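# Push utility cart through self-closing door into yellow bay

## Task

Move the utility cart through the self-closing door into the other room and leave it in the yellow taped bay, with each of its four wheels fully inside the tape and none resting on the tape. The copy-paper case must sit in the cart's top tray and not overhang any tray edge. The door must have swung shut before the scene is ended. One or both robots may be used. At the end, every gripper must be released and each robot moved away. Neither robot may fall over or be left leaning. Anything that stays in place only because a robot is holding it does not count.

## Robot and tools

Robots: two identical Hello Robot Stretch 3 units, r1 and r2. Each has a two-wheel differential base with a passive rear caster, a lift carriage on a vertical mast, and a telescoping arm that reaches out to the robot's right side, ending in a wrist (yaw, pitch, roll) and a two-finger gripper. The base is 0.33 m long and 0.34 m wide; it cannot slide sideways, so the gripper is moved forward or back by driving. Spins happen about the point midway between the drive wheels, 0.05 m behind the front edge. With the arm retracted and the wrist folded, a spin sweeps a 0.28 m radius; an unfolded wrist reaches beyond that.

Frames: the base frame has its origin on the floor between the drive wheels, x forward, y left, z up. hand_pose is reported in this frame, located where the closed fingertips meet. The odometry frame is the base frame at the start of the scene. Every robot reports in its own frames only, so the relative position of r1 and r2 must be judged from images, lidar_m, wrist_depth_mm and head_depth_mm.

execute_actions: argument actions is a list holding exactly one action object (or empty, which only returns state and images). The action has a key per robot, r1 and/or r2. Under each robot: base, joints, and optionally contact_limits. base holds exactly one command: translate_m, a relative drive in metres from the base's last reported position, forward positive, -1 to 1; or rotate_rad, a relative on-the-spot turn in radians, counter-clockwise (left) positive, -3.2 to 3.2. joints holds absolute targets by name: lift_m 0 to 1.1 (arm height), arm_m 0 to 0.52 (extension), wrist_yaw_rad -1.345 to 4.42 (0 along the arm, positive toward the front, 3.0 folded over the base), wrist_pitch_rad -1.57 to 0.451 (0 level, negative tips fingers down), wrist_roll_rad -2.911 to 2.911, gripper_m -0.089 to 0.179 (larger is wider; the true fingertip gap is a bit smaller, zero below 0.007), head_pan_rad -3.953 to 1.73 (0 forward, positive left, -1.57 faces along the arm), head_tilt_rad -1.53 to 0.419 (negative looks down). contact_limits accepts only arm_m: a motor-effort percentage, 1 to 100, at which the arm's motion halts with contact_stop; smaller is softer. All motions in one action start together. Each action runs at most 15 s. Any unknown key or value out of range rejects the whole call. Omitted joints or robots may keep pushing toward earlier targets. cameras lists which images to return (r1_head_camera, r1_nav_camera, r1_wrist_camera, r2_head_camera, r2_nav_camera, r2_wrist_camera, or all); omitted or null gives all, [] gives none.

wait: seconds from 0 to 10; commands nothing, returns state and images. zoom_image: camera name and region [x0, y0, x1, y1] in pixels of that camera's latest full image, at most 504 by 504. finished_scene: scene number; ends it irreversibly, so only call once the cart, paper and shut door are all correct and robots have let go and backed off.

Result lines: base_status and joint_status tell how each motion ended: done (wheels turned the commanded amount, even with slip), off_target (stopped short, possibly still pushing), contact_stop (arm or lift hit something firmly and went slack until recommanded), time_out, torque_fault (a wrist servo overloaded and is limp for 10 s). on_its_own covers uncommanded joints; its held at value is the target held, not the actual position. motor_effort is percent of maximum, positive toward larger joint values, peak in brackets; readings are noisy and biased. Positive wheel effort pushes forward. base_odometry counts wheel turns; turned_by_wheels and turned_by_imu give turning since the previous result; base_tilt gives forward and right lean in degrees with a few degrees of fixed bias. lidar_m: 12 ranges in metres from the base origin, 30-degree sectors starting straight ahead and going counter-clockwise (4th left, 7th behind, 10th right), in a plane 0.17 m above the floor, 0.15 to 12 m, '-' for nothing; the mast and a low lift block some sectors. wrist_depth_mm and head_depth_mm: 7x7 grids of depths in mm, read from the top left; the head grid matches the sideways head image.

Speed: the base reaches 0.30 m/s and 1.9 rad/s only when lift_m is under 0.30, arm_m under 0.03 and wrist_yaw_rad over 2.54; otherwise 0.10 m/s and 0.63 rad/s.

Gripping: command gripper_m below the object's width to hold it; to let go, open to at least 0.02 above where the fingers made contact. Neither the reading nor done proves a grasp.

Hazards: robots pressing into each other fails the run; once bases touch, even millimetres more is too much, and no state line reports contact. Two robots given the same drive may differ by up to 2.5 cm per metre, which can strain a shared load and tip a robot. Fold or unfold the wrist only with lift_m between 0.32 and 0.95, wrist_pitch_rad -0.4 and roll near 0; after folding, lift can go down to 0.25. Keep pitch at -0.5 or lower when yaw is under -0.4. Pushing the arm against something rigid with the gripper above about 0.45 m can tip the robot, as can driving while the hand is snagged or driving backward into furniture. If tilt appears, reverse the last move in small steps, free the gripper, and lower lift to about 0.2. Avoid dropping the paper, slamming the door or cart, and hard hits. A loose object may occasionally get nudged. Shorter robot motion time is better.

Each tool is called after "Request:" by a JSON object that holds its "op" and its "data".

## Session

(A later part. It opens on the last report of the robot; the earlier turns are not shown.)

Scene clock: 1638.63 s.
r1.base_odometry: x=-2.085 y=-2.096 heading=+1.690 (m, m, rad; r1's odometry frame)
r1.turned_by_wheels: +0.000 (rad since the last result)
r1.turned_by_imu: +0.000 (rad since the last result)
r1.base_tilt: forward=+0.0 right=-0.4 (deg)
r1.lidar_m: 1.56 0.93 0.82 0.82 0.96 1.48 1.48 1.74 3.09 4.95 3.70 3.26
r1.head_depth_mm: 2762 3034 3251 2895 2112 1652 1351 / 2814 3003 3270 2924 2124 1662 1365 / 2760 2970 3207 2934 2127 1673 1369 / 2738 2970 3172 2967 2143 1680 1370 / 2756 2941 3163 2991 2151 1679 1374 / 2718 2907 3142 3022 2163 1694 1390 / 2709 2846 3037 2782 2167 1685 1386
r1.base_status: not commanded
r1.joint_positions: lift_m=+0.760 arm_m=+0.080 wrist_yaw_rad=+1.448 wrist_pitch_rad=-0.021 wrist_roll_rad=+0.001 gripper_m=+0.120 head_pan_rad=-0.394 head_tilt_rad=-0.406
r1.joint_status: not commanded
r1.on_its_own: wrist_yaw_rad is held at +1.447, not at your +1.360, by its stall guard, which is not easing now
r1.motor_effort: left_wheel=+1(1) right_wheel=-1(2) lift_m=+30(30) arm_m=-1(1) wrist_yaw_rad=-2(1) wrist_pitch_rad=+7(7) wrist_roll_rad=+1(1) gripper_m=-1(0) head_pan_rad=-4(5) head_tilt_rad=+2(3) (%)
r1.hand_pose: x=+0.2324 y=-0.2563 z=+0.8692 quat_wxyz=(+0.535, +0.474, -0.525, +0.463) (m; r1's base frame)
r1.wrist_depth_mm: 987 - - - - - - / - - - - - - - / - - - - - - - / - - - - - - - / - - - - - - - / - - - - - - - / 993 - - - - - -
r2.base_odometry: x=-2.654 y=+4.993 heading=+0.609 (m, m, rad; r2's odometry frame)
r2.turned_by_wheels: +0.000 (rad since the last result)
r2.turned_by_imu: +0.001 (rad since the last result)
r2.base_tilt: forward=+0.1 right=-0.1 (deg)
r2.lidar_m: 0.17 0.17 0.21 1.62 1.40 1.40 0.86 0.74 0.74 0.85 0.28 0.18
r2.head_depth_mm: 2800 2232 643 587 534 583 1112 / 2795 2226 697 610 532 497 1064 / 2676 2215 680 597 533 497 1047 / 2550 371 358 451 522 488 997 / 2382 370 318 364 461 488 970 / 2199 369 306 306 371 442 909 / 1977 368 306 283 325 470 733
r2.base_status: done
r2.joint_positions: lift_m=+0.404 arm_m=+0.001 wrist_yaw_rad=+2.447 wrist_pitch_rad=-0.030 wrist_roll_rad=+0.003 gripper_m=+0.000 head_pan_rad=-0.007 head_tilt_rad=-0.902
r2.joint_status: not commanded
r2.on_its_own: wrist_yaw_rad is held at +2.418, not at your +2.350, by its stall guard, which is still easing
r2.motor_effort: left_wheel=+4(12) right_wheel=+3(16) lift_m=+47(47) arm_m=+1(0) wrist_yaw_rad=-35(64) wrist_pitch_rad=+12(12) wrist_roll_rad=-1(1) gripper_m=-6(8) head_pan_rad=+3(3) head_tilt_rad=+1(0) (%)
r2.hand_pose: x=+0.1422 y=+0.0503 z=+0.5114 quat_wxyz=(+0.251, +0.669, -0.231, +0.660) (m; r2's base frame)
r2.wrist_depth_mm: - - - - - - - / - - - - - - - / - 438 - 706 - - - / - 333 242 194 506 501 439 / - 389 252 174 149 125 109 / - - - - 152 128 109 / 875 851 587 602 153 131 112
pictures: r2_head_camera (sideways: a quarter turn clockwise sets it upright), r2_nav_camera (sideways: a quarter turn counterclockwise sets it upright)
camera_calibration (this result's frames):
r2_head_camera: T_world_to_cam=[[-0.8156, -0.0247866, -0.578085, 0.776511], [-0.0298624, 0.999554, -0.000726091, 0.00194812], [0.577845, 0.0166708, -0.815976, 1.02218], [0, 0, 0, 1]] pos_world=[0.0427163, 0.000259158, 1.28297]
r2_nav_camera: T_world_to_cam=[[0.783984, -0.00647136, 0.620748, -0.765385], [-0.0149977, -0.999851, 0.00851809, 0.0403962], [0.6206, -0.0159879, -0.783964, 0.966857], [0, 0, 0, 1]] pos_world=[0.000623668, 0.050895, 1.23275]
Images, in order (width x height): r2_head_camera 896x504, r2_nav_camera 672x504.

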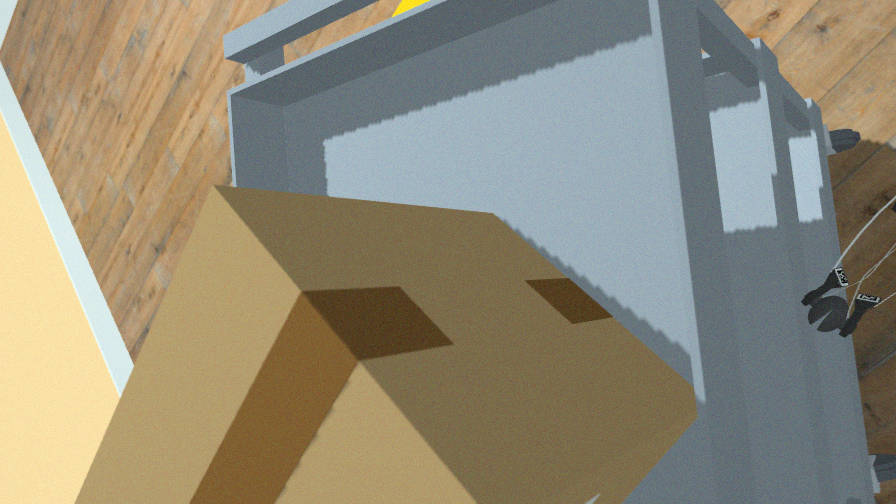

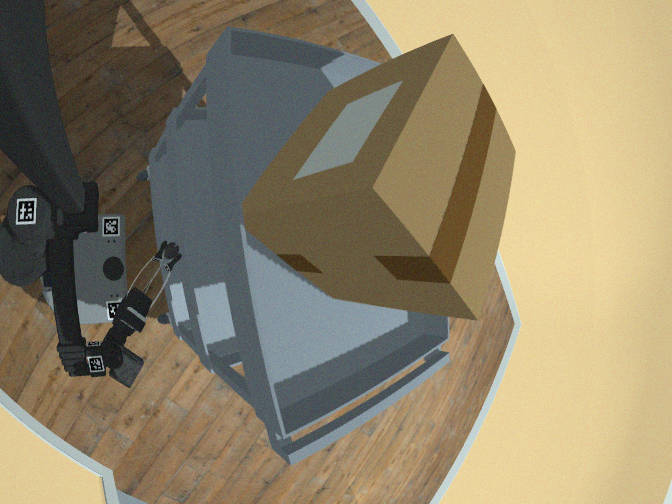

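Request:
{"op": "execute_actions", "data": {"actions": [{"r2":{"base":{"translate_m":-0.27}}}], "cameras": []}}

Request:
{"op": "execute_actions", "data": {"actions": [{"r2":{"base":{"rotate_rad":1.62},"joints":{"head_pan_rad":-1.57,"head_tilt_rad":-0.9}}}], "cameras": ["r2_nav_camera","r2_head_camera"]}}

Scene clock: 1643.13 s.
r1.base_odometry: x=-2.085 y=-2.096 heading=+1.690 (m, m, rad; r1's odometry frame)
r1.turned_by_wheels: +0.000 (rad since the last result)
r1.turned_by_imu: +0.000 (rad since the last result)
r1.base_tilt: forward=+0.0 right=-0.4 (deg)
r1.lidar_m: 1.56 0.93 0.82 0.82 0.96 1.48 1.48 1.74 3.10 4.95 3.71 3.25
r1.head_depth_mm: 2796 3024 3262 2881 2107 1650 1359 / 2786 3034 3230 2921 2112 1665 1363 / 2737 2972 3195 2964 2133 1668 1366 / 2757 2983 3187 2946 2119 1668 1374 / 2741 2931 3153 3014 2154 1686 1376 / 2715 2884 3132 3021 2166 1682 1391 / 2705 2866 3035 2819 2174 1695 1381
r1.base_status: not commanded
r1.joint_positions: lift_m=+0.760 arm_m=+0.080 wrist_yaw_rad=+1.448 wrist_pitch_rad=-0.021 wrist_roll_rad=+0.001 gripper_m=+0.120 head_pan_rad=-0.394 head_tilt_rad=-0.406
r1.joint_status: not commanded
r1.on_its_own: wrist_yaw_rad is held at +1.447, not at your +1.360, by its stall guard, which is not easing now
r1.motor_effort: left_wheel=+1(1) right_wheel=-2(1) lift_m=+30(30) arm_m=-1(1) wrist_yaw_rad=-2(2) wrist_pitch_rad=+7(7) wrist_roll_rad=+1(1) gripper_m=+0(0) head_pan_rad=-4(5) head_tilt_rad=+2(2) (%)
r1.hand_pose: x=+0.2324 y=-0.2563 z=+0.8692 quat_wxyz=(+0.535, +0.474, -0.525, +0.463) (m; r1's base frame)
r1.wrist_depth_mm: - - - - - - - / - - - - - - - / - - - - - - - / - - - - - - - / - - - - - - - / - - - - - - - / 999 - - - - - -
r2.base_odometry: x=-2.876 y=+4.838 heading=+0.609 (m, m, rad; r2's odometry frame)
r2.turned_by_wheels: +0.000 (rad since the last result)
r2.turned_by_imu: +0.000 (rad since the last result)
r2.base_tilt: forward=+0.1 right=-0.1 (deg)
r2.lidar_m: 0.44 0.44 2.29 1.40 1.21 1.08 0.63 0.55 0.55 0.64 1.27 0.48
r2.head_depth_mm: 2787 793 656 1495 1388 1234 1109 / 2811 817 714 934 1083 1231 1107 / 2700 859 713 967 1096 1213 1109 / 516 592 679 946 932 1212 1110 / 480 511 585 945 926 1192 1107 / 463 462 558 947 911 1186 1103 / 462 494 641 622 910 1171 1103
r2.base_status: done
r2.joint_positions: lift_m=+0.404 arm_m=+0.001 wrist_yaw_rad=+2.466 wrist_pitch_rad=-0.026 wrist_roll_rad=+0.003 gripper_m=+0.000 head_pan_rad=-0.007 head_tilt_rad=-0.902
r2.joint_status: not commanded
r2.on_its_own: wrist_yaw_rad is held at +2.464, not at your +2.350, by its stall guard, which is not easing now
r2.motor_effort: left_wheel=+0(5) right_wheel=+1(2) lift_m=+47(47) arm_m=+0(1) wrist_yaw_rad=-4(3) wrist_pitch_rad=+11(12) wrist_roll_rad=-1(1) gripper_m=-3(4) head_pan_rad=+4(4) head_tilt_rad=+0(1) (%)
r2.hand_pose: x=+0.1385 y=+0.0535 z=+0.5124 quat_wxyz=(+0.243, +0.671, -0.226, +0.663) (m; r2's base frame)
r2.wrist_depth_mm: - - - - 829 - - / - - - - - - - / - - - - 862 813 680 / - - - 565 443 370 316 / - - - - - - 330 / - - - - 842 789 755 / 868 866 890 623 639 642 648
pictures: none
No camera images: the call's "cameras" was empty. Leave "cameras" out to get every camera's image.

Scene clock: 1646.63 s.
r1.base_odometry: x=-2.085 y=-2.096 heading=+1.690 (m, m, rad; r1's odometry frame)
r1.turned_by_wheels: +0.000 (rad since the last result)
r1.turned_by_imu: +0.000 (rad since the last result)
r1.base_tilt: forward=+0.0 right=-0.5 (deg)
r1.lidar_m: 1.57 0.93 0.82 0.82 0.96 1.48 1.47 1.74 3.09 4.94 3.72 3.26
r1.head_depth_mm: 2795 3021 3238 2886 2110 1650 1355 / 2763 3021 3222 2935 2110 1664 1366 / 2749 2955 3202 2912 2143 1673 1373 / 2737 2955 3189 2969 2155 1680 1371 / 2706 2917 3141 2971 2149 1680 1373 / 2719 2893 3148 3019 2170 1690 1378 / 2684 2878 3036 2834 2166 1692 1385
r1.base_status: not commanded
r1.joint_positions: lift_m=+0.760 arm_m=+0.080 wrist_yaw_rad=+1.448 wrist_pitch_rad=-0.021 wrist_roll_rad=+0.001 gripper_m=+0.120 head_pan_rad=-0.394 head_tilt_rad=-0.406
r1.joint_status: not commanded
r1.on_its_own: wrist_yaw_rad is held at +1.447, not at your +1.360, by its stall guard, which is not easing now
r1.motor_effort: left_wheel=+1(1) right_wheel=-1(2) lift_m=+30(30) arm_m=-1(1) wrist_yaw_rad=-2(1) wrist_pitch_rad=+7(7) wrist_roll_rad=+1(1) gripper_m=+0(0) head_pan_rad=-5(5) head_tilt_rad=+3(2) (%)
r1.hand_pose: x=+0.2324 y=-0.2563 z=+0.8692 quat_wxyz=(+0.535, +0.474, -0.525, +0.463) (m; r1's base frame)
r1.wrist_depth_mm: - - - - - - - / - - - - - - - / - - - - - - - / - - - - - - - / - - - - - - - / - - - - - - - / - - - - - - -
r2.base_odometry: x=-2.876 y=+4.838 heading=+2.229 (m, m, rad; r2's odometry frame)
r2.turned_by_wheels: +1.620 (rad since the last result)
r2.turned_by_imu: +1.621 (rad since the last result)
r2.base_tilt: forward=+0.2 right=-0.1 (deg)
r2.lidar_m: 1.35 1.21 0.97 0.61 0.55 0.55 0.67 1.44 0.47 0.44 0.45 2.16
r2.head_depth_mm: 2781 810 698 746 1360 1231 1112 / 2642 856 712 964 979 1210 1124 / 521 611 693 947 1161 1210 - / 479 530 622 946 928 1228 - / 462 470 567 947 932 1211 1118 / 462 504 618 945 928 1190 1105 / 496 585 692 918 923 1226 1106
r2.base_status: done
r2.joint_positions: lift_m=+0.404 arm_m=+0.001 wrist_yaw_rad=+2.466 wrist_pitch_rad=-0.026 wrist_roll_rad=+0.003 gripper_m=+0.000 head_pan_rad=-1.563 head_tilt_rad=-0.902
r2.joint_status: all done
r2.on_its_own: wrist_yaw_rad is held at +2.464, not at your +2.350, by its stall guard, which is not easing now
r2.motor_effort: left_wheel=-1(7) right_wheel=+2(6) lift_m=+47(47) arm_m=+0(0) wrist_yaw_rad=-3(2) wrist_pitch_rad=+11(11) wrist_roll_rad=-1(1) gripper_m=-4(3) head_pan_rad=-3(42) head_tilt_rad=+1(1) (%)
r2.hand_pose: x=+0.1385 y=+0.0535 z=+0.5124 quat_wxyz=(+0.243, +0.671, -0.226, +0.663) (m; r2's base frame)
r2.wrist_depth_mm: 678 890 - - - - - / 671 919 - - - - - / 674 915 - - - - - / 672 924 - - - - - / 680 928 - - - - - / 678 935 - - - - - / 680 832 881 884 863 859 878
pictures: r2_head_camera (sideways: a quarter turn clockwise sets it upright), r2_nav_camera (sideways: a quarter turn counterclockwise sets it upright)
camera_calibration (this result's frames):
r2_head_camera: T_world_to_cam=[[-0.036742, 0.815149, -0.578085, 0.77176], [0.999008, 0.0445144, -0.0007261, -0.004328], [0.0251412, -0.577539, -0.815976, 1.02556], [0, 0, 0, 1]] pos_world=[0.00689601, -0.0366085, 1.28297]
r2_nav_camera: T_world_to_cam=[[0.00502389, -0.783994, 0.620748, -0.760634], [-0.999964, 0.000336586, 0.00851809, 0.0464045], [-0.00688706, -0.620768, -0.783964, 0.970684], [0, 0, 0, 1]] pos_world=[0.0569093, 0.00622196, 1.23275]
Images, in order (width x height): r2_head_camera 896x504, r2_nav_camera 672x504.

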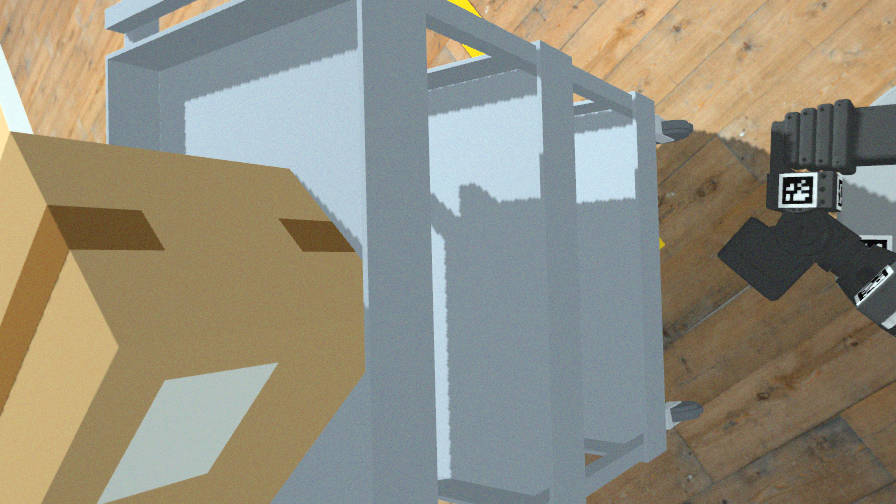

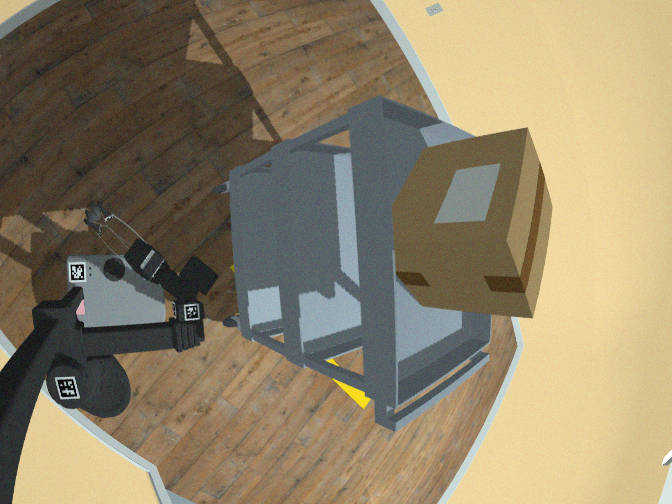

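Request:
{"op": "execute_actions", "data": {"actions": [{"r2":{"base":{"translate_m":0.05},"joints":{"wrist_yaw_rad":0.0}}}], "cameras": ["r2_head_camera"]}}

Request:
{"op": "execute_actions", "data": {"actions": [{"r2":{"joints":{"arm_m":0.12},"contact_limits":{"arm_m":35}}}], "cameras": ["r2_head_camera","r2_nav_camera"]}}

Scene clock: 1649.07 s.
r1.base_odometry: x=-2.085 y=-2.096 heading=+1.690 (m, m, rad; r1's odometry frame)
r1.turned_by_wheels: +0.000 (rad since the last result)
r1.turned_by_imu: +0.000 (rad since the last result)
r1.base_tilt: forward=+0.0 right=-0.4 (deg)
r1.lidar_m: 1.56 0.93 0.81 0.82 0.96 1.48 1.48 1.74 3.10 4.95 3.70 3.25
r1.head_depth_mm: 2806 3001 3282 2911 2106 1657 1358 / 2774 2999 3238 2904 2111 1662 1359 / 2752 2954 3238 2960 2153 1662 1372 / 2743 2941 3206 2964 2124 1676 1374 / 2714 2931 3167 2970 2149 1675 1377 / 2717 2943 3135 3052 2176 1690 1384 / 2697 2860 3055 2790 2179 1700 1384
r1.base_status: not commanded
r1.joint_positions: lift_m=+0.760 arm_m=+0.080 wrist_yaw_rad=+1.448 wrist_pitch_rad=-0.021 wrist_roll_rad=+0.001 gripper_m=+0.120 head_pan_rad=-0.394 head_tilt_rad=-0.406
r1.joint_status: not commanded
r1.on_its_own: wrist_yaw_rad is held at +1.447, not at your +1.360, by its stall guard, which is not easing now
r1.motor_effort: left_wheel=+1(1) right_wheel=-1(1) lift_m=+30(30) arm_m=-1(1) wrist_yaw_rad=-1(3) wrist_pitch_rad=+7(7) wrist_roll_rad=+0(0) gripper_m=+0(0) head_pan_rad=-3(4) head_tilt_rad=+3(2) (%)
r1.hand_pose: x=+0.2324 y=-0.2563 z=+0.8692 quat_wxyz=(+0.535, +0.474, -0.525, +0.463) (m; r1's base frame)
r1.wrist_depth_mm: - - - - - - - / 991 - - - - - - / - - - - - - - / - - - - - - - / - - - - - - - / - - - - - - - / - - - - - - -
r2.base_odometry: x=-2.906 y=+4.878 heading=+2.228 (m, m, rad; r2's odometry frame)
r2.turned_by_wheels: +0.000 (rad since the last result)
r2.turned_by_imu: +0.001 (rad since the last result)
r2.base_tilt: forward=+0.2 right=-0.1 (deg)
r2.lidar_m: 1.30 1.18 1.04 0.65 0.58 0.58 0.70 1.52 0.46 0.44 0.45 2.09
r2.head_depth_mm: 2774 829 712 939 1005 1232 1107 / 522 656 705 947 1091 1201 1126 / 481 539 646 948 928 1212 - / 463 470 567 947 929 1205 - / 462 498 595 946 930 1212 1109 / 492 566 674 944 927 1191 1107 / 525 655 708 734 928 1224 1107
r2.base_status: done
r2.joint_positions: lift_m=+0.404 arm_m=+0.001 wrist_yaw_rad=+0.003 wrist_pitch_rad=-0.026 wrist_roll_rad=+0.003 gripper_m=+0.000 head_pan_rad=-1.563 head_tilt_rad=-0.902
r2.joint_status: all done
r2.motor_effort: left_wheel=-1(5) right_wheel=+2(5) lift_m=+47(47) arm_m=+0(0) wrist_yaw_rad=-4(4) wrist_pitch_rad=+11(11) wrist_roll_rad=-1(1) gripper_m=-4(3) head_pan_rad=-4(5) head_tilt_rad=+1(0) (%)
r2.hand_pose: x=-0.0206 y=-0.4014 z=+0.5124 quat_wxyz=(+0.706, +0.010, -0.708, -0.008) (m; r2's base frame)
r2.wrist_depth_mm: - - - - - - - / - - - - - - - / - 612 - - - - - / 186 191 198 204 209 216 224 / 188 193 200 208 214 222 230 / 195 200 204 - 222 231 242 / 817 612 624 642 624 883 794
pictures: r2_head_camera (sideways: a quarter turn clockwise sets it upright)
camera_calibration (this result's frames):
r2_head_camera: T_world_to_cam=[[-0.0366408, 0.815153, -0.578085, 0.77176], [0.999014, 0.0443903, -0.000726098, -0.00432804], [0.0250695, -0.577542, -0.815976, 1.02556], [0, 0, 0, 1]] pos_world=[0.00689146, -0.0366086, 1.28297]
Images, in order (width x height): r2_head_camera 896x504.

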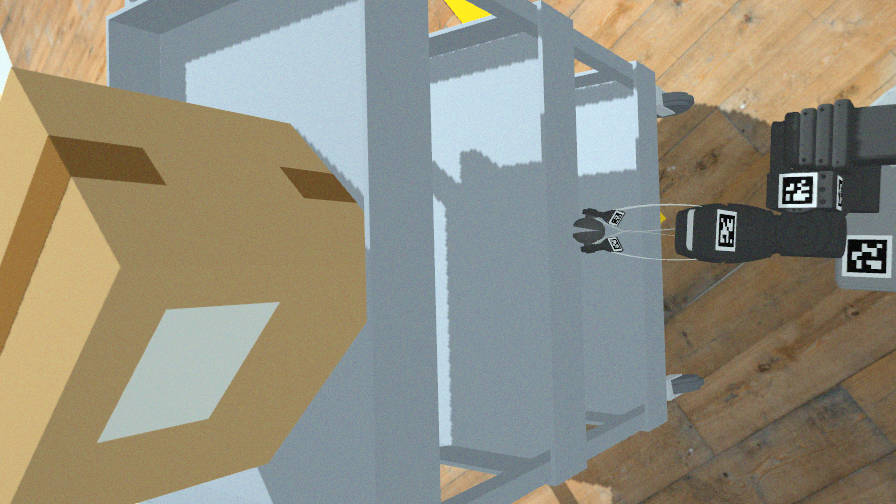

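Scene clock: 1651.20 s.
r1.base_odometry: x=-2.085 y=-2.096 heading=+1.690 (m, m, rad; r1's odometry frame)
r1.turned_by_wheels: +0.000 (rad since the last result)
r1.turned_by_imu: +0.000 (rad since the last result)
r1.base_tilt: forward=+0.0 right=-0.4 (deg)
r1.lidar_m: 1.57 0.93 0.82 0.82 0.96 1.47 1.48 1.74 3.10 4.95 3.72 3.24
r1.head_depth_mm: 2786 2986 3262 2914 2110 1658 1355 / 2791 2997 3233 2932 2119 1662 1367 / 2746 2970 3238 2923 2131 1667 1368 / 2741 2942 3195 2948 2136 1670 1376 / 2751 2939 3158 2976 2145 1677 1378 / 2731 2905 3140 3010 2152 1687 1385 / 2675 2863 3083 2827 2170 1702 1382
r1.base_status: not commanded
r1.joint_positions: lift_m=+0.760 arm_m=+0.080 wrist_yaw_rad=+1.448 wrist_pitch_rad=-0.021 wrist_roll_rad=+0.001 gripper_m=+0.120 head_pan_rad=-0.394 head_tilt_rad=-0.406
r1.joint_status: not commanded
r1.on_its_own: wrist_yaw_rad is held at +1.447, not at your +1.360, by its stall guard, which is not easing now
r1.motor_effort: left_wheel=+1(1) right_wheel=-1(1) lift_m=+30(30) arm_m=-1(2) wrist_yaw_rad=-2(2) wrist_pitch_rad=+7(7) wrist_roll_rad=+0(1) gripper_m=+0(0) head_pan_rad=-3(4) head_tilt_rad=+2(3) (%)
r1.hand_pose: x=+0.2324 y=-0.2563 z=+0.8692 quat_wxyz=(+0.535, +0.474, -0.525, +0.463) (m; r1's base frame)
r1.wrist_depth_mm: - - - - - - - / 995 - - - - - - / - - - - - - - / - - - - - - - / - - - - - - - / 996 - - - - - - / - - - - - - -
r2.base_odometry: x=-2.906 y=+4.878 heading=+2.229 (m, m, rad; r2's odometry frame)
r2.turned_by_wheels: +0.000 (rad since the last result)
r2.turned_by_imu: -0.004 (rad since the last result)
r2.base_tilt: forward=+0.1 right=-0.1 (deg)
r2.lidar_m: 1.30 1.18 1.04 0.64 0.58 0.58 0.70 1.50 0.58 0.53 0.53 2.11
r2.head_depth_mm: 2776 824 716 1004 1383 1233 1110 / 959 856 700 1031 1267 1230 1118 / 576 695 721 1010 1277 - 1130 / 510 585 667 1004 1242 1213 1130 / 516 595 666 1002 1223 1227 1107 / 547 658 680 1001 1181 1234 1107 / 598 732 664 975 1358 1233 1102
r2.base_status: not commanded
r2.joint_positions: lift_m=+0.404 arm_m=+0.119 wrist_yaw_rad=+0.007 wrist_pitch_rad=-0.026 wrist_roll_rad=+0.003 gripper_m=+0.000 head_pan_rad=-1.563 head_tilt_rad=-0.901
r2.joint_status: all done
r2.motor_effort: left_wheel=+1(5) right_wheel=-1(7) lift_m=+46(47) arm_m=+6(15) wrist_yaw_rad=-9(10) wrist_pitch_rad=+11(13) wrist_roll_rad=-1(1) gripper_m=-3(4) head_pan_rad=-3(3) head_tilt_rad=+1(0) (%)
r2.contact_limits: arm_m 35 (drawing in: default 14, maximum 24; extending or still: default 22, maximum 35)
r2.hand_pose: x=-0.0198 y=-0.5198 z=+0.5124 quat_wxyz=(+0.706, +0.012, -0.708, -0.007) (m; r2's base frame)
r2.wrist_depth_mm: - - - - - - - / - - - - - - - / - - - - - - - / 459 531 177 187 199 211 229 / 159 165 175 189 202 217 234 / 163 171 178 - 209 225 261 / 168 175 587 613 621 869 286
pictures: r2_head_camera (sideways: a quarter turn clockwise sets it upright), r2_nav_camera (sideways: a quarter turn counterclockwise sets it upright)
camera_calibration (this result's frames):
r2_head_camera: T_world_to_cam=[[-0.0364155, 0.814744, -0.578676, 0.772528], [0.999026, 0.0441175, -0.000752719, -0.00429345], [0.0249165, -0.57814, -0.815557, 1.02501], [0, 0, 0, 1]] pos_world=[0.00688159, -0.0366225, 1.283]
r2_nav_camera: T_world_to_cam=[[0.00470952, -0.783546, 0.621316, -0.761372], [-0.999963, 0.000739473, 0.00851218, 0.0464122], [-0.00712913, -0.621334, -0.783514, 0.9701], [0, 0, 0, 1]] pos_world=[0.0569121, 0.00615167, 1.23274]
Images, in order (width x height): r2_head_camera 896x504, r2_nav_camera 672x504.

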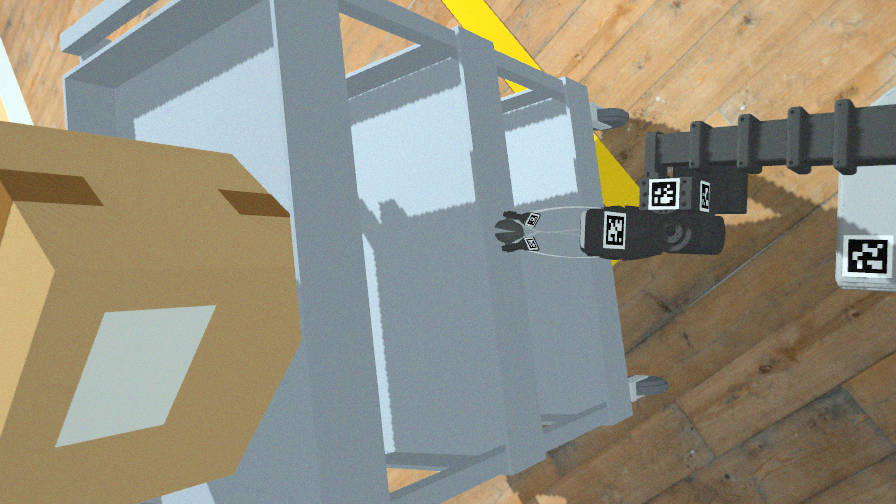

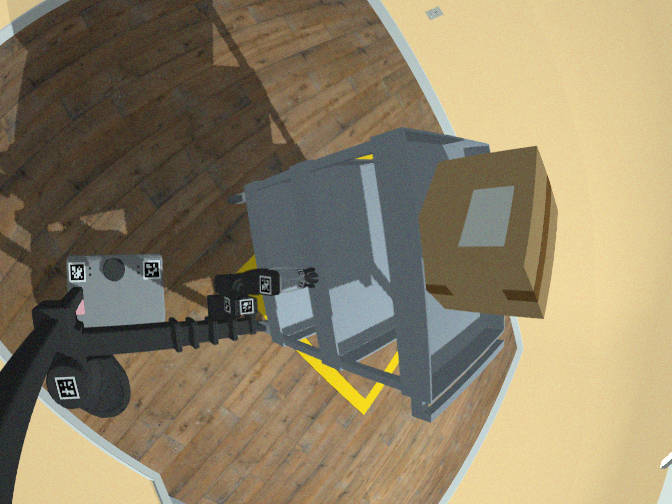

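Request:
{"op": "execute_actions", "data": {"actions": [{"r2":{"joints":{"arm_m":0.095}}}], "cameras": []}}

Request:
{"op": "execute_actions", "data": {"actions": [{"r2":{"base":{"translate_m":0.09}}}], "cameras": []}}

Request:
{"op": "execute_actions", "data": {"actions": [{"r2":{"joints":{"arm_m":0.22},"contact_limits":{"arm_m":35}}}], "cameras": ["r2_head_camera","r2_nav_camera"]}}

Scene clock: 1652.53 s.
r1.base_odometry: x=-2.085 y=-2.096 heading=+1.690 (m, m, rad; r1's odometry frame)
r1.turned_by_wheels: +0.000 (rad since the last result)
r1.turned_by_imu: +0.000 (rad since the last result)
r1.base_tilt: forward=+0.0 right=-0.4 (deg)
r1.lidar_m: 1.57 0.93 0.82 0.81 0.96 1.48 1.48 1.74 3.10 4.96 3.73 3.25
r1.head_depth_mm: 2806 3019 3250 2885 2113 1658 1363 / 2786 2976 3241 2938 2127 1661 1365 / 2787 2954 3206 2959 2136 1671 1362 / 2778 2940 3192 2971 2142 1673 1377 / 2726 2942 3161 2986 2148 1693 1379 / 2727 2949 3155 2990 2149 1694 1381 / 2696 2856 3037 2802 2161 1691 1382
r1.base_status: not commanded
r1.joint_positions: lift_m=+0.760 arm_m=+0.080 wrist_yaw_rad=+1.448 wrist_pitch_rad=-0.021 wrist_roll_rad=+0.001 gripper_m=+0.120 head_pan_rad=-0.394 head_tilt_rad=-0.406
r1.joint_status: not commanded
r1.on_its_own: wrist_yaw_rad is held at +1.447, not at your +1.360, by its stall guard, which is not easing now
r1.motor_effort: left_wheel=+1(1) right_wheel=-1(2) lift_m=+30(30) arm_m=-1(1) wrist_yaw_rad=-2(2) wrist_pitch_rad=+7(7) wrist_roll_rad=+1(0) gripper_m=-1(0) head_pan_rad=-4(4) head_tilt_rad=+3(3) (%)
r1.hand_pose: x=+0.2324 y=-0.2563 z=+0.8692 quat_wxyz=(+0.535, +0.474, -0.525, +0.463) (m; r1's base frame)
r1.wrist_depth_mm: - - - - - - - / - - - - - - - / 996 - - - - - - / - - - - - - - / - - - - - - - / - - - - - - - / - - - - - - -
r2.base_odometry: x=-2.906 y=+4.878 heading=+2.229 (m, m, rad; r2's odometry frame)
r2.turned_by_wheels: +0.000 (rad since the last result)
r2.turned_by_imu: +0.000 (rad since the last result)
r2.base_tilt: forward=+0.2 right=-0.1 (deg)
r2.lidar_m: 1.31 1.17 1.04 0.65 0.58 0.58 0.70 1.50 0.58 0.53 0.53 2.10
r2.head_depth_mm: 2773 820 716 1006 1394 1230 1108 / 956 855 699 1030 1268 1240 1128 / 576 695 719 1005 1266 - 1133 / 509 584 666 1004 1220 1211 1130 / 515 595 667 1001 1224 1234 1108 / 547 656 681 1001 1177 1231 1108 / 597 732 665 962 1352 1225 1108
r2.base_status: not commanded
r2.joint_positions: lift_m=+0.404 arm_m=+0.095 wrist_yaw_rad=+0.003 wrist_pitch_rad=-0.026 wrist_roll_rad=+0.003 gripper_m=+0.000 head_pan_rad=-1.563 head_tilt_rad=-0.901
r2.joint_status: all done
r2.motor_effort: left_wheel=+0(1) right_wheel=+0(1) lift_m=+46(46) arm_m=-2(5) wrist_yaw_rad=-3(8) wrist_pitch_rad=+11(11) wrist_roll_rad=-1(1) gripper_m=-3(3) head_pan_rad=-2(4) head_tilt_rad=+0(0) (%)
r2.hand_pose: x=-0.0207 y=-0.4958 z=+0.5124 quat_wxyz=(+0.706, +0.010, -0.708, -0.008) (m; r2's base frame)
r2.wrist_depth_mm: - - - - - - - / - - - - - - - / - - - - 690 - 279 / 445 186 200 209 225 238 257 / 179 187 199 215 230 247 269 / 183 193 201 - 241 - 307 / 347 603 620 649 625 874 326
pictures: none
No camera images: the call's "cameras" was empty. Leave "cameras" out to get every camera's image.

Scene clock: 1654.43 s.
r1.base_odometry: x=-2.085 y=-2.096 heading=+1.690 (m, m, rad; r1's odometry frame)
r1.turned_by_wheels: +0.000 (rad since the last result)
r1.turned_by_imu: +0.000 (rad since the last result)
r1.base_tilt: forward=+0.2 right=-0.4 (deg)
r1.lidar_m: 1.57 0.93 0.82 0.82 0.96 1.47 1.48 1.74 3.09 4.94 3.70 3.24
r1.head_depth_mm: 2804 3012 3229 2882 2102 1647 1358 / 2812 2963 3209 2936 2132 1657 1368 / 2766 2972 3235 2957 2138 1665 1371 / 2738 2969 3218 2956 2134 1673 1371 / 2740 2936 3179 2985 2131 1676 1381 / 2722 2906 3118 2984 2155 1689 1389 / 2723 2869 3045 2814 2173 1699 1384
r1.base_status: not commanded
r1.joint_positions: lift_m=+0.760 arm_m=+0.080 wrist_yaw_rad=+1.448 wrist_pitch_rad=-0.021 wrist_roll_rad=+0.001 gripper_m=+0.120 head_pan_rad=-0.394 head_tilt_rad=-0.406
r1.joint_status: not commanded
r1.on_its_own: wrist_yaw_rad is held at +1.447, not at your +1.360, by its stall guard, which is not easing now
r1.motor_effort: left_wheel=+1(1) right_wheel=-2(1) lift_m=+30(30) arm_m=-1(1) wrist_yaw_rad=-2(2) wrist_pitch_rad=+7(7) wrist_roll_rad=+1(1) gripper_m=+0(0) head_pan_rad=-4(5) head_tilt_rad=+3(2) (%)
r1.hand_pose: x=+0.2324 y=-0.2563 z=+0.8692 quat_wxyz=(+0.535, +0.474, -0.525, +0.463) (m; r1's base frame)
r1.wrist_depth_mm: - - - - - - - / - - - - - - - / 993 - - - - - - / - - - - - - - / 1000 - - - - - - / - - - - - - - / - - - - - - -
r2.base_odometry: x=-2.961 y=+4.949 heading=+2.228 (m, m, rad; r2's odometry frame)
r2.turned_by_wheels: +0.000 (rad since the last result)
r2.turned_by_imu: +0.001 (rad since the last result)
r2.base_tilt: forward=+0.1 right=-0.1 (deg)
r2.lidar_m: 1.23 1.11 1.11 0.71 0.64 0.64 0.78 1.64 0.56 0.51 0.51 1.98
r2.head_depth_mm: 915 835 749 1007 1316 1233 1109 / 522 656 697 1006 1272 1238 1122 / 501 570 654 1007 1262 - 1132 / 525 614 674 1006 1220 1211 1132 / 567 671 674 1004 1204 1231 1111 / 616 749 661 983 1340 1231 1102 / 2045 2079 1722 1568 1380 1234 1108
r2.base_status: done
r2.joint_positions: lift_m=+0.404 arm_m=+0.095 wrist_yaw_rad=+0.003 wrist_pitch_rad=-0.026 wrist_roll_rad=+0.003 gripper_m=+0.000 head_pan_rad=-1.563 head_tilt_rad=-0.901
r2.joint_status: not commanded
r2.motor_effort: left_wheel=+0(6) right_wheel=+0(6) lift_m=+46(46) arm_m=-1(2) wrist_yaw_rad=-4(4) wrist_pitch_rad=+11(11) wrist_roll_rad=-1(1) gripper_m=-3(3) head_pan_rad=-3(3) head_tilt_rad=+0(0) (%)
r2.hand_pose: x=-0.0207 y=-0.4958 z=+0.5124 quat_wxyz=(+0.706, +0.010, -0.708, -0.008) (m; r2's base frame)
r2.wrist_depth_mm: - - - - - - - / - - - - - - - / - 586 - - 691 - - / 317 463 184 195 206 221 238 / 166 173 184 197 211 227 247 / 170 178 186 - 220 240 - / 175 184 610 617 644 638 862
pictures: none
No camera images: the call's "cameras" was empty. Leave "cameras" out to get every camera's image.

Scene clock: 1656.60 s.
r1.base_odometry: x=-2.085 y=-2.096 heading=+1.690 (m, m, rad; r1's odometry frame)
r1.turned_by_wheels: +0.000 (rad since the last result)
r1.turned_by_imu: +0.000 (rad since the last result)
r1.base_tilt: forward=+0.0 right=-0.4 (deg)
r1.lidar_m: 1.57 0.93 0.81 0.82 0.96 1.48 1.48 1.74 3.09 4.94 3.72 3.24
r1.head_depth_mm: 2827 3048 3257 2891 2110 1650 1362 / 2784 2995 3226 2919 2122 1660 1367 / 2771 2968 3184 2932 2134 1663 1365 / 2779 2952 3181 2959 2156 1672 1370 / 2739 2951 3185 2998 2159 1676 1375 / 2722 2915 3126 3011 2168 1685 1387 / 2702 2876 3066 2824 2171 1695 1384
r1.base_status: not commanded
r1.joint_positions: lift_m=+0.760 arm_m=+0.080 wrist_yaw_rad=+1.448 wrist_pitch_rad=-0.021 wrist_roll_rad=+0.001 gripper_m=+0.120 head_pan_rad=-0.394 head_tilt_rad=-0.406
r1.joint_status: not commanded
r1.on_its_own: wrist_yaw_rad is held at +1.447, not at your +1.360, by its stall guard, which is not easing now
r1.motor_effort: left_wheel=+1(1) right_wheel=-1(1) lift_m=+30(30) arm_m=-1(1) wrist_yaw_rad=-2(2) wrist_pitch_rad=+7(7) wrist_roll_rad=+1(0) gripper_m=+0(0) head_pan_rad=-4(4) head_tilt_rad=+2(3) (%)
r1.hand_pose: x=+0.2324 y=-0.2563 z=+0.8692 quat_wxyz=(+0.535, +0.474, -0.525, +0.463) (m; r1's base frame)
r1.wrist_depth_mm: - - - - - - - / - - - - - - - / - - - - - - - / - - - - - - - / 997 - - - - - - / - - - - - - - / 991 - - - - - -
r2.base_odometry: x=-2.961 y=+4.949 heading=+2.229 (m, m, rad; r2's odometry frame)
r2.turned_by_wheels: +0.000 (rad since the last result)
r2.turned_by_imu: +0.001 (rad since the last result)
r2.base_tilt: forward=+0.2 right=-0.1 (deg)
r2.lidar_m: 1.23 1.10 1.11 0.71 0.64 0.64 0.78 1.64 0.71 0.61 0.61 1.98
r2.head_depth_mm: 979 855 1125 1294 1380 1235 1105 / 728 825 1149 1318 1361 1234 1127 / 601 704 1121 1072 1275 1221 1123 / 623 708 1096 1057 1324 1230 1132 / 661 766 1094 1046 1291 1229 1105 / 706 806 724 1490 1381 1219 1104 / 1980 2096 1789 1583 1382 1227 1108
r2.base_status: not commanded
r2.joint_positions: lift_m=+0.404 arm_m=+0.219 wrist_yaw_rad=+0.004 wrist_pitch_rad=-0.026 wrist_roll_rad=+0.003 gripper_m=+0.000 head_pan_rad=-1.563 head_tilt_rad=-0.901
r2.joint_status: all done
r2.motor_effort: left_wheel=+0(1) right_wheel=+0(3) lift_m=+45(46) arm_m=+7(14) wrist_yaw_rad=-5(19) wrist_pitch_rad=+11(12) wrist_roll_rad=-1(1) gripper_m=-3(3) head_pan_rad=-3(3) head_tilt_rad=+0(0) (%)
r2.contact_limits: arm_m 35 (drawing in: default 14, maximum 24; extending or still: default 22, maximum 35)
r2.hand_pose: x=-0.0204 y=-0.6197 z=+0.5124 quat_wxyz=(+0.706, +0.011, -0.708, -0.008) (m; r2's base frame)
r2.wrist_depth_mm: - - - - - - - / - - - - - - - / - - - - 696 - - / 390 522 176 191 205 229 255 / 149 159 171 191 209 236 266 / 153 163 173 - 219 - - / 158 168 589 613 631 818 819
pictures: r2_head_camera (sideways: a quarter turn clockwise sets it upright), r2_nav_camera (sideways: a quarter turn counterclockwise sets it upright)
camera_calibration (this result's frames):
r2_head_camera: T_world_to_cam=[[-0.0364155, 0.814744, -0.578676, 0.772529], [0.999026, 0.0441175, -0.000752723, -0.00429345], [0.0249165, -0.57814, -0.815557, 1.02501], [0, 0, 0, 1]] pos_world=[0.00688159, -0.0366225, 1.283]
r2_nav_camera: T_world_to_cam=[[0.00470952, -0.783546, 0.621316, -0.761372], [-0.999963, 0.000739474, 0.00851218, 0.0464122], [-0.00712913, -0.621334, -0.783514, 0.9701], [0, 0, 0, 1]] pos_world=[0.0569121, 0.00615166, 1.23274]
Images, in order (width x height): r2_head_camera 896x504, r2_nav_camera 672x504.

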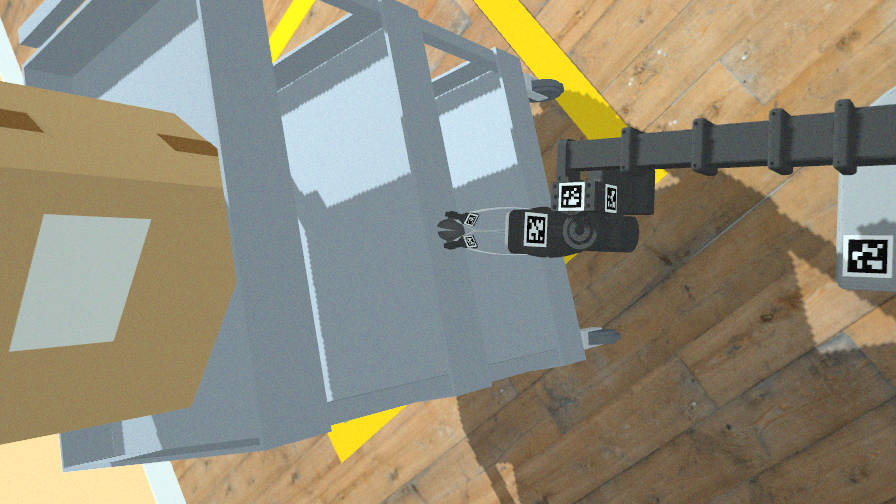

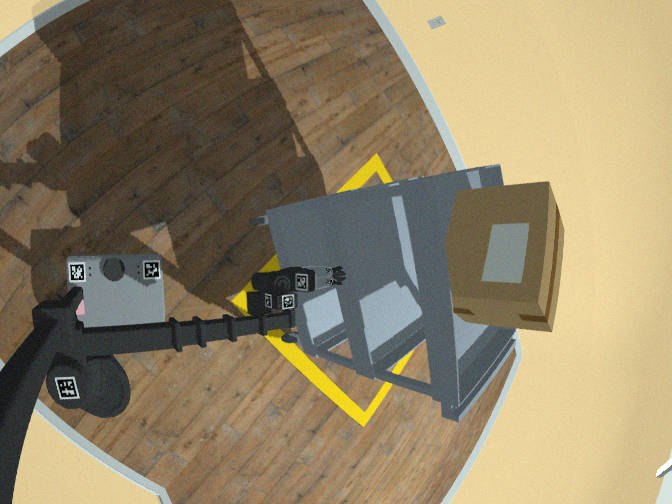

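Request:
{"op": "execute_actions", "data": {"actions": [{"r2":{"joints":{"arm_m":0.19}}}], "cameras": []}}

Request:
{"op": "execute_actions", "data": {"actions": [{"r2":{"base":{"translate_m":0.1}}}], "cameras": []}}

Request:
{"op": "execute_actions", "data": {"actions": [{"r2":{"joints":{"arm_m":0.33},"contact_limits":{"arm_m":35}}}], "cameras": ["r2_head_camera","r2_nav_camera"]}}

Scene clock: 1658.20 s.
r1.base_odometry: x=-2.085 y=-2.096 heading=+1.690 (m, m, rad; r1's odometry frame)
r1.turned_by_wheels: +0.000 (rad since the last result)
r1.turned_by_imu: +0.000 (rad since the last result)
r1.base_tilt: forward=+0.1 right=-0.4 (deg)
r1.lidar_m: 1.57 0.93 0.81 0.82 0.96 1.48 1.48 1.73 3.10 4.95 3.72 3.26
r1.head_depth_mm: 2796 3006 3273 2936 2095 1654 1354 / 2779 2980 3217 2942 2122 1670 1369 / 2757 2979 3231 2948 2133 1664 1369 / 2757 2974 3177 2953 2137 1683 1370 / 2733 2952 3144 2961 2164 1686 1376 / 2727 2924 3126 2999 2168 1680 1384 / 2701 2859 3040 2827 2173 1695 1386
r1.base_status: not commanded
r1.joint_positions: lift_m=+0.760 arm_m=+0.080 wrist_yaw_rad=+1.448 wrist_pitch_rad=-0.021 wrist_roll_rad=+0.001 gripper_m=+0.120 head_pan_rad=-0.394 head_tilt_rad=-0.406
r1.joint_status: not commanded
r1.on_its_own: wrist_yaw_rad is held at +1.447, not at your +1.360, by its stall guard, which is not easing now
r1.motor_effort: left_wheel=+1(1) right_wheel=-1(1) lift_m=+30(30) arm_m=-1(1) wrist_yaw_rad=-3(1) wrist_pitch_rad=+7(7) wrist_roll_rad=+0(1) gripper_m=+0(1) head_pan_rad=-4(4) head_tilt_rad=+1(2) (%)
r1.hand_pose: x=+0.2324 y=-0.2563 z=+0.8692 quat_wxyz=(+0.535, +0.474, -0.525, +0.463) (m; r1's base frame)
r1.wrist_depth_mm: - - - - - - - / 993 - - - - - - / - - - - - - - / 995 - - - - - - / - - - - - - - / 995 - - - - - - / - - - - - - -
r2.base_odometry: x=-2.961 y=+4.949 heading=+2.228 (m, m, rad; r2's odometry frame)
r2.turned_by_wheels: +0.000 (rad since the last result)
r2.turned_by_imu: +0.000 (rad since the last result)
r2.base_tilt: forward=+0.2 right=-0.1 (deg)
r2.lidar_m: 1.23 1.11 1.11 0.71 0.64 0.64 0.78 1.64 0.71 0.61 0.61 1.98
r2.head_depth_mm: 976 856 1122 1293 1389 1230 1108 / 727 823 1147 1316 1358 1230 1127 / 599 703 1117 1076 1298 1210 1137 / 623 708 1096 1048 1305 1230 1132 / 661 765 1093 1048 1298 1235 1102 / 706 809 724 1487 1384 1226 1104 / 1977 2091 1803 1577 1385 1227 1106
r2.base_status: not commanded
r2.joint_positions: lift_m=+0.404 arm_m=+0.190 wrist_yaw_rad=+0.003 wrist_pitch_rad=-0.026 wrist_roll_rad=+0.003 gripper_m=+0.000 head_pan_rad=-1.563 head_tilt_rad=-0.901
r2.joint_status: all done
r2.motor_effort: left_wheel=+0(0) right_wheel=+0(0) lift_m=+46(46) arm_m=-1(5) wrist_yaw_rad=-4(5) wrist_pitch_rad=+11(11) wrist_roll_rad=-1(1) gripper_m=-4(3) head_pan_rad=-3(3) head_tilt_rad=+1(0) (%)
r2.hand_pose: x=-0.0207 y=-0.5908 z=+0.5124 quat_wxyz=(+0.706, +0.010, -0.708, -0.008) (m; r2's base frame)
r2.wrist_depth_mm: - - - - - - - / - - - - - - - / - - - - 733 - 423 / 359 186 202 216 239 263 298 / 173 184 199 223 243 274 312 / 178 190 202 - 693 - - / 182 549 624 645 640 826 807
pictures: none
No camera images: the call's "cameras" was empty. Leave "cameras" out to get every camera's image.

Scene clock: 1660.37 s.
r1.base_odometry: x=-2.085 y=-2.096 heading=+1.690 (m, m, rad; r1's odometry frame)
r1.turned_by_wheels: +0.000 (rad since the last result)
r1.turned_by_imu: +0.000 (rad since the last result)
r1.base_tilt: forward=+0.1 right=-0.5 (deg)
r1.lidar_m: 1.57 0.93 0.82 0.82 0.96 1.48 1.48 1.74 3.10 4.95 3.71 3.25
r1.head_depth_mm: 2806 3039 3298 2904 2112 1654 1357 / 2789 3016 3228 2923 2097 1660 1363 / 2750 2976 3217 2951 2131 1667 1380 / 2756 2956 3179 2982 2139 1672 1379 / 2724 2940 3175 2989 2134 1674 1374 / 2705 2898 3171 3005 2158 1682 1384 / 2731 2905 3063 2810 2154 1686 1381
r1.base_status: not commanded
r1.joint_positions: lift_m=+0.760 arm_m=+0.080 wrist_yaw_rad=+1.448 wrist_pitch_rad=-0.021 wrist_roll_rad=+0.001 gripper_m=+0.120 head_pan_rad=-0.394 head_tilt_rad=-0.406
r1.joint_status: not commanded
r1.on_its_own: wrist_yaw_rad is held at +1.447, not at your +1.360, by its stall guard, which is not easing now
r1.motor_effort: left_wheel=+1(1) right_wheel=-1(1) lift_m=+30(30) arm_m=-1(1) wrist_yaw_rad=-2(2) wrist_pitch_rad=+7(7) wrist_roll_rad=+1(1) gripper_m=+0(1) head_pan_rad=-3(4) head_tilt_rad=+4(2) (%)
r1.hand_pose: x=+0.2324 y=-0.2563 z=+0.8692 quat_wxyz=(+0.535, +0.474, -0.525, +0.463) (m; r1's base frame)
r1.wrist_depth_mm: - - - - - - - / - - - - - - - / - - - - - - - / 996 - - - - - - / 975 - - - - - - / 994 - - - - - - / - - - - - - -
r2.base_odometry: x=-3.022 y=+5.028 heading=+2.228 (m, m, rad; r2's odometry frame)
r2.turned_by_wheels: +0.000 (rad since the last result)
r2.turned_by_imu: +0.001 (rad since the last result)
r2.base_tilt: forward=+0.2 right=-0.1 (deg)
r2.lidar_m: 1.14 1.03 1.04 0.78 0.70 0.71 0.86 1.79 0.67 0.59 2.12 1.84
r2.head_depth_mm: 648 801 1124 1258 1364 1240 1110 / 602 696 1125 1075 1338 1231 1125 / 637 721 1094 1060 1294 1209 1134 / 675 781 1100 1048 1294 1230 1125 / 726 814 742 1044 1361 1234 1105 / 2056 2139 1841 1575 1383 1229 1104 / 2009 2156 1834 1572 1379 1226 1100
r2.base_status: done
r2.joint_positions: lift_m=+0.404 arm_m=+0.190 wrist_yaw_rad=+0.002 wrist_pitch_rad=-0.026 wrist_roll_rad=+0.003 gripper_m=+0.000 head_pan_rad=-1.563 head_tilt_rad=-0.901
r2.joint_status: not commanded
r2.motor_effort: left_wheel=+0(7) right_wheel=+1(6) lift_m=+46(46) arm_m=-2(2) wrist_yaw_rad=-3(4) wrist_pitch_rad=+11(11) wrist_roll_rad=-1(1) gripper_m=-3(3) head_pan_rad=-3(3) head_tilt_rad=+0(0) (%)
r2.hand_pose: x=-0.0208 y=-0.5908 z=+0.5124 quat_wxyz=(+0.706, +0.010, -0.708, -0.009) (m; r2's base frame)
r2.wrist_depth_mm: 153 - - - - - - / 149 - - - - - - / 149 - - - 735 - - / 150 288 177 192 207 231 257 / 150 159 172 193 211 236 269 / 154 164 173 - 222 660 - / 159 168 604 618 650 611 853
pictures: none
No camera images: the call's "cameras" was empty. Leave "cameras" out to get every camera's image.

Scene clock: 1662.67 s.
r1.base_odometry: x=-2.085 y=-2.096 heading=+1.690 (m, m, rad; r1's odometry frame)
r1.turned_by_wheels: +0.000 (rad since the last result)
r1.turned_by_imu: +0.000 (rad since the last result)
r1.base_tilt: forward=+0.0 right=-0.5 (deg)
r1.lidar_m: 1.56 0.93 0.82 0.82 0.96 1.48 1.48 1.74 3.09 4.95 3.72 3.24
r1.head_depth_mm: 2793 3019 3258 2928 2112 1653 1367 / 2789 2980 3239 2917 2119 1668 1361 / 2768 2980 3197 2942 2111 1666 1367 / 2743 2971 3176 2977 2137 1669 1371 / 2737 2913 3182 2953 2143 1681 1377 / 2716 2911 3142 2986 2162 1693 1389 / 2707 2884 3030 2807 2171 1689 1382
r1.base_status: not commanded
r1.joint_positions: lift_m=+0.760 arm_m=+0.080 wrist_yaw_rad=+1.448 wrist_pitch_rad=-0.021 wrist_roll_rad=+0.001 gripper_m=+0.120 head_pan_rad=-0.394 head_tilt_rad=-0.406
r1.joint_status: not commanded
r1.on_its_own: wrist_yaw_rad is held at +1.447, not at your +1.360, by its stall guard, which is not easing now
r1.motor_effort: left_wheel=+1(1) right_wheel=-1(1) lift_m=+30(30) arm_m=-1(1) wrist_yaw_rad=-2(3) wrist_pitch_rad=+7(7) wrist_roll_rad=+0(0) gripper_m=+0(0) head_pan_rad=-4(4) head_tilt_rad=+3(3) (%)
r1.hand_pose: x=+0.2324 y=-0.2563 z=+0.8692 quat_wxyz=(+0.535, +0.474, -0.525, +0.463) (m; r1's base frame)
r1.wrist_depth_mm: - - - - - - - / - - - - - - - / - - - - - - - / - - - - - - - / 999 - - - - - - / - - - - - - - / - - - - - - -
r2.base_odometry: x=-3.022 y=+5.028 heading=+2.229 (m, m, rad; r2's odometry frame)
r2.turned_by_wheels: +0.000 (rad since the last result)
r2.turned_by_imu: +0.001 (rad since the last result)
r2.base_tilt: forward=+0.1 right=-0.1 (deg)
r2.lidar_m: 1.14 1.03 1.03 0.78 0.71 0.71 0.86 1.79 0.85 0.71 2.13 1.84
r2.head_depth_mm: 1036 938 1207 1487 1391 1230 1105 / 739 834 1180 1465 1391 1227 1126 / 751 817 1175 1442 1349 1234 1124 / 791 817 1170 1351 1365 1228 1132 / 841 805 1142 1425 1377 1231 1107 / 1038 2095 1831 1584 1384 1225 1110 / 2013 2153 1848 1575 1391 1229 1099
r2.base_status: not commanded
r2.joint_positions: lift_m=+0.404 arm_m=+0.329 wrist_yaw_rad=+0.006 wrist_pitch_rad=-0.026 wrist_roll_rad=+0.003 gripper_m=+0.000 head_pan_rad=-1.563 head_tilt_rad=-0.901
r2.joint_status: all done
r2.motor_effort: left_wheel=+1(2) right_wheel=-1(5) lift_m=+46(46) arm_m=+5(9) wrist_yaw_rad=-9(22) wrist_pitch_rad=+11(11) wrist_roll_rad=-1(1) gripper_m=-3(5) head_pan_rad=-5(4) head_tilt_rad=+0(0) (%)
r2.contact_limits: arm_m 35 (drawing in: default 14, maximum 24; extending or still: default 22, maximum 35)
r2.hand_pose: x=-0.0199 y=-0.7299 z=+0.5124 quat_wxyz=(+0.706, +0.011, -0.708, -0.007) (m; r2's base frame)
r2.wrist_depth_mm: - - - - - - - / - - - - - - - / - - - - 723 - - / 161 385 176 193 213 240 283 / 144 155 169 195 216 250 297 / 147 159 171 - 228 - - / 152 163 395 627 635 613 854
pictures: r2_head_camera (sideways: a quarter turn clockwise sets it upright), r2_nav_camera (sideways: a quarter turn counterclockwise sets it upright)
camera_calibration (this result's frames):
r2_head_camera: T_world_to_cam=[[-0.0364154, 0.814744, -0.578676, 0.772528], [0.999026, 0.0441174, -0.000752719, -0.00429345], [0.0249164, -0.57814, -0.815557, 1.02501], [0, 0, 0, 1]] pos_world=[0.00688158, -0.0366225, 1.283]
r2_nav_camera: T_world_to_cam=[[0.00470943, -0.783546, 0.621316, -0.761372], [-0.999963, 0.000739592, 0.00851218, 0.0464122], [-0.00712921, -0.621334, -0.783514, 0.9701], [0, 0, 0, 1]] pos_world=[0.0569121, 0.00615167, 1.23274]
Images, in order (width x height): r2_head_camera 896x504, r2_nav_camera 672x504.

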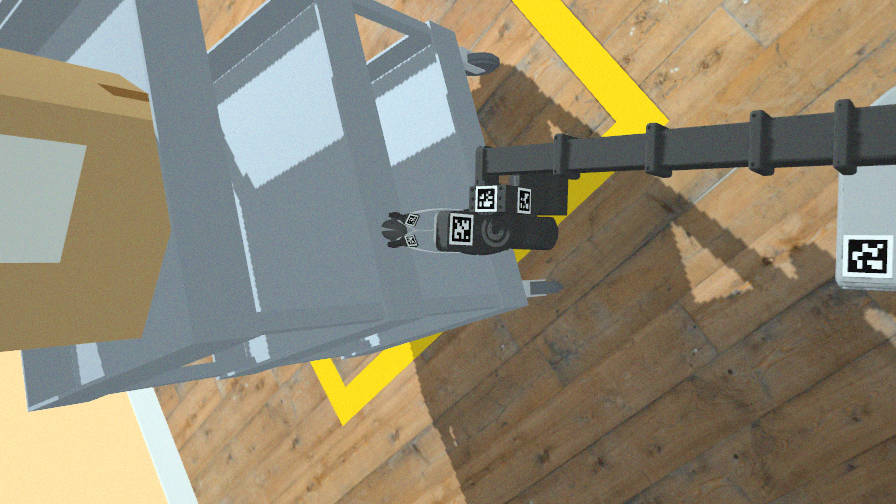

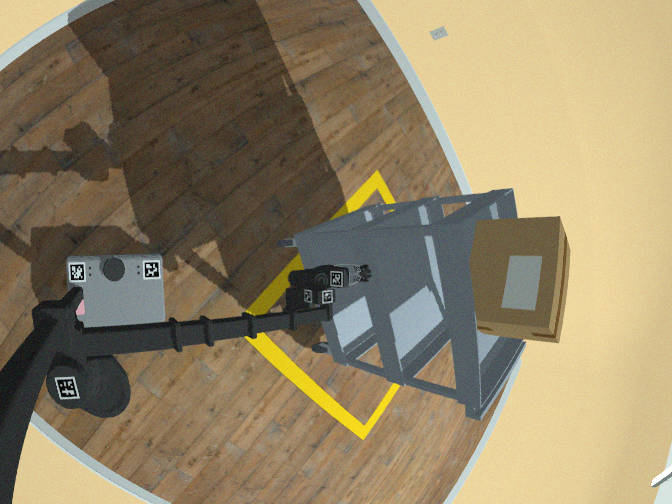

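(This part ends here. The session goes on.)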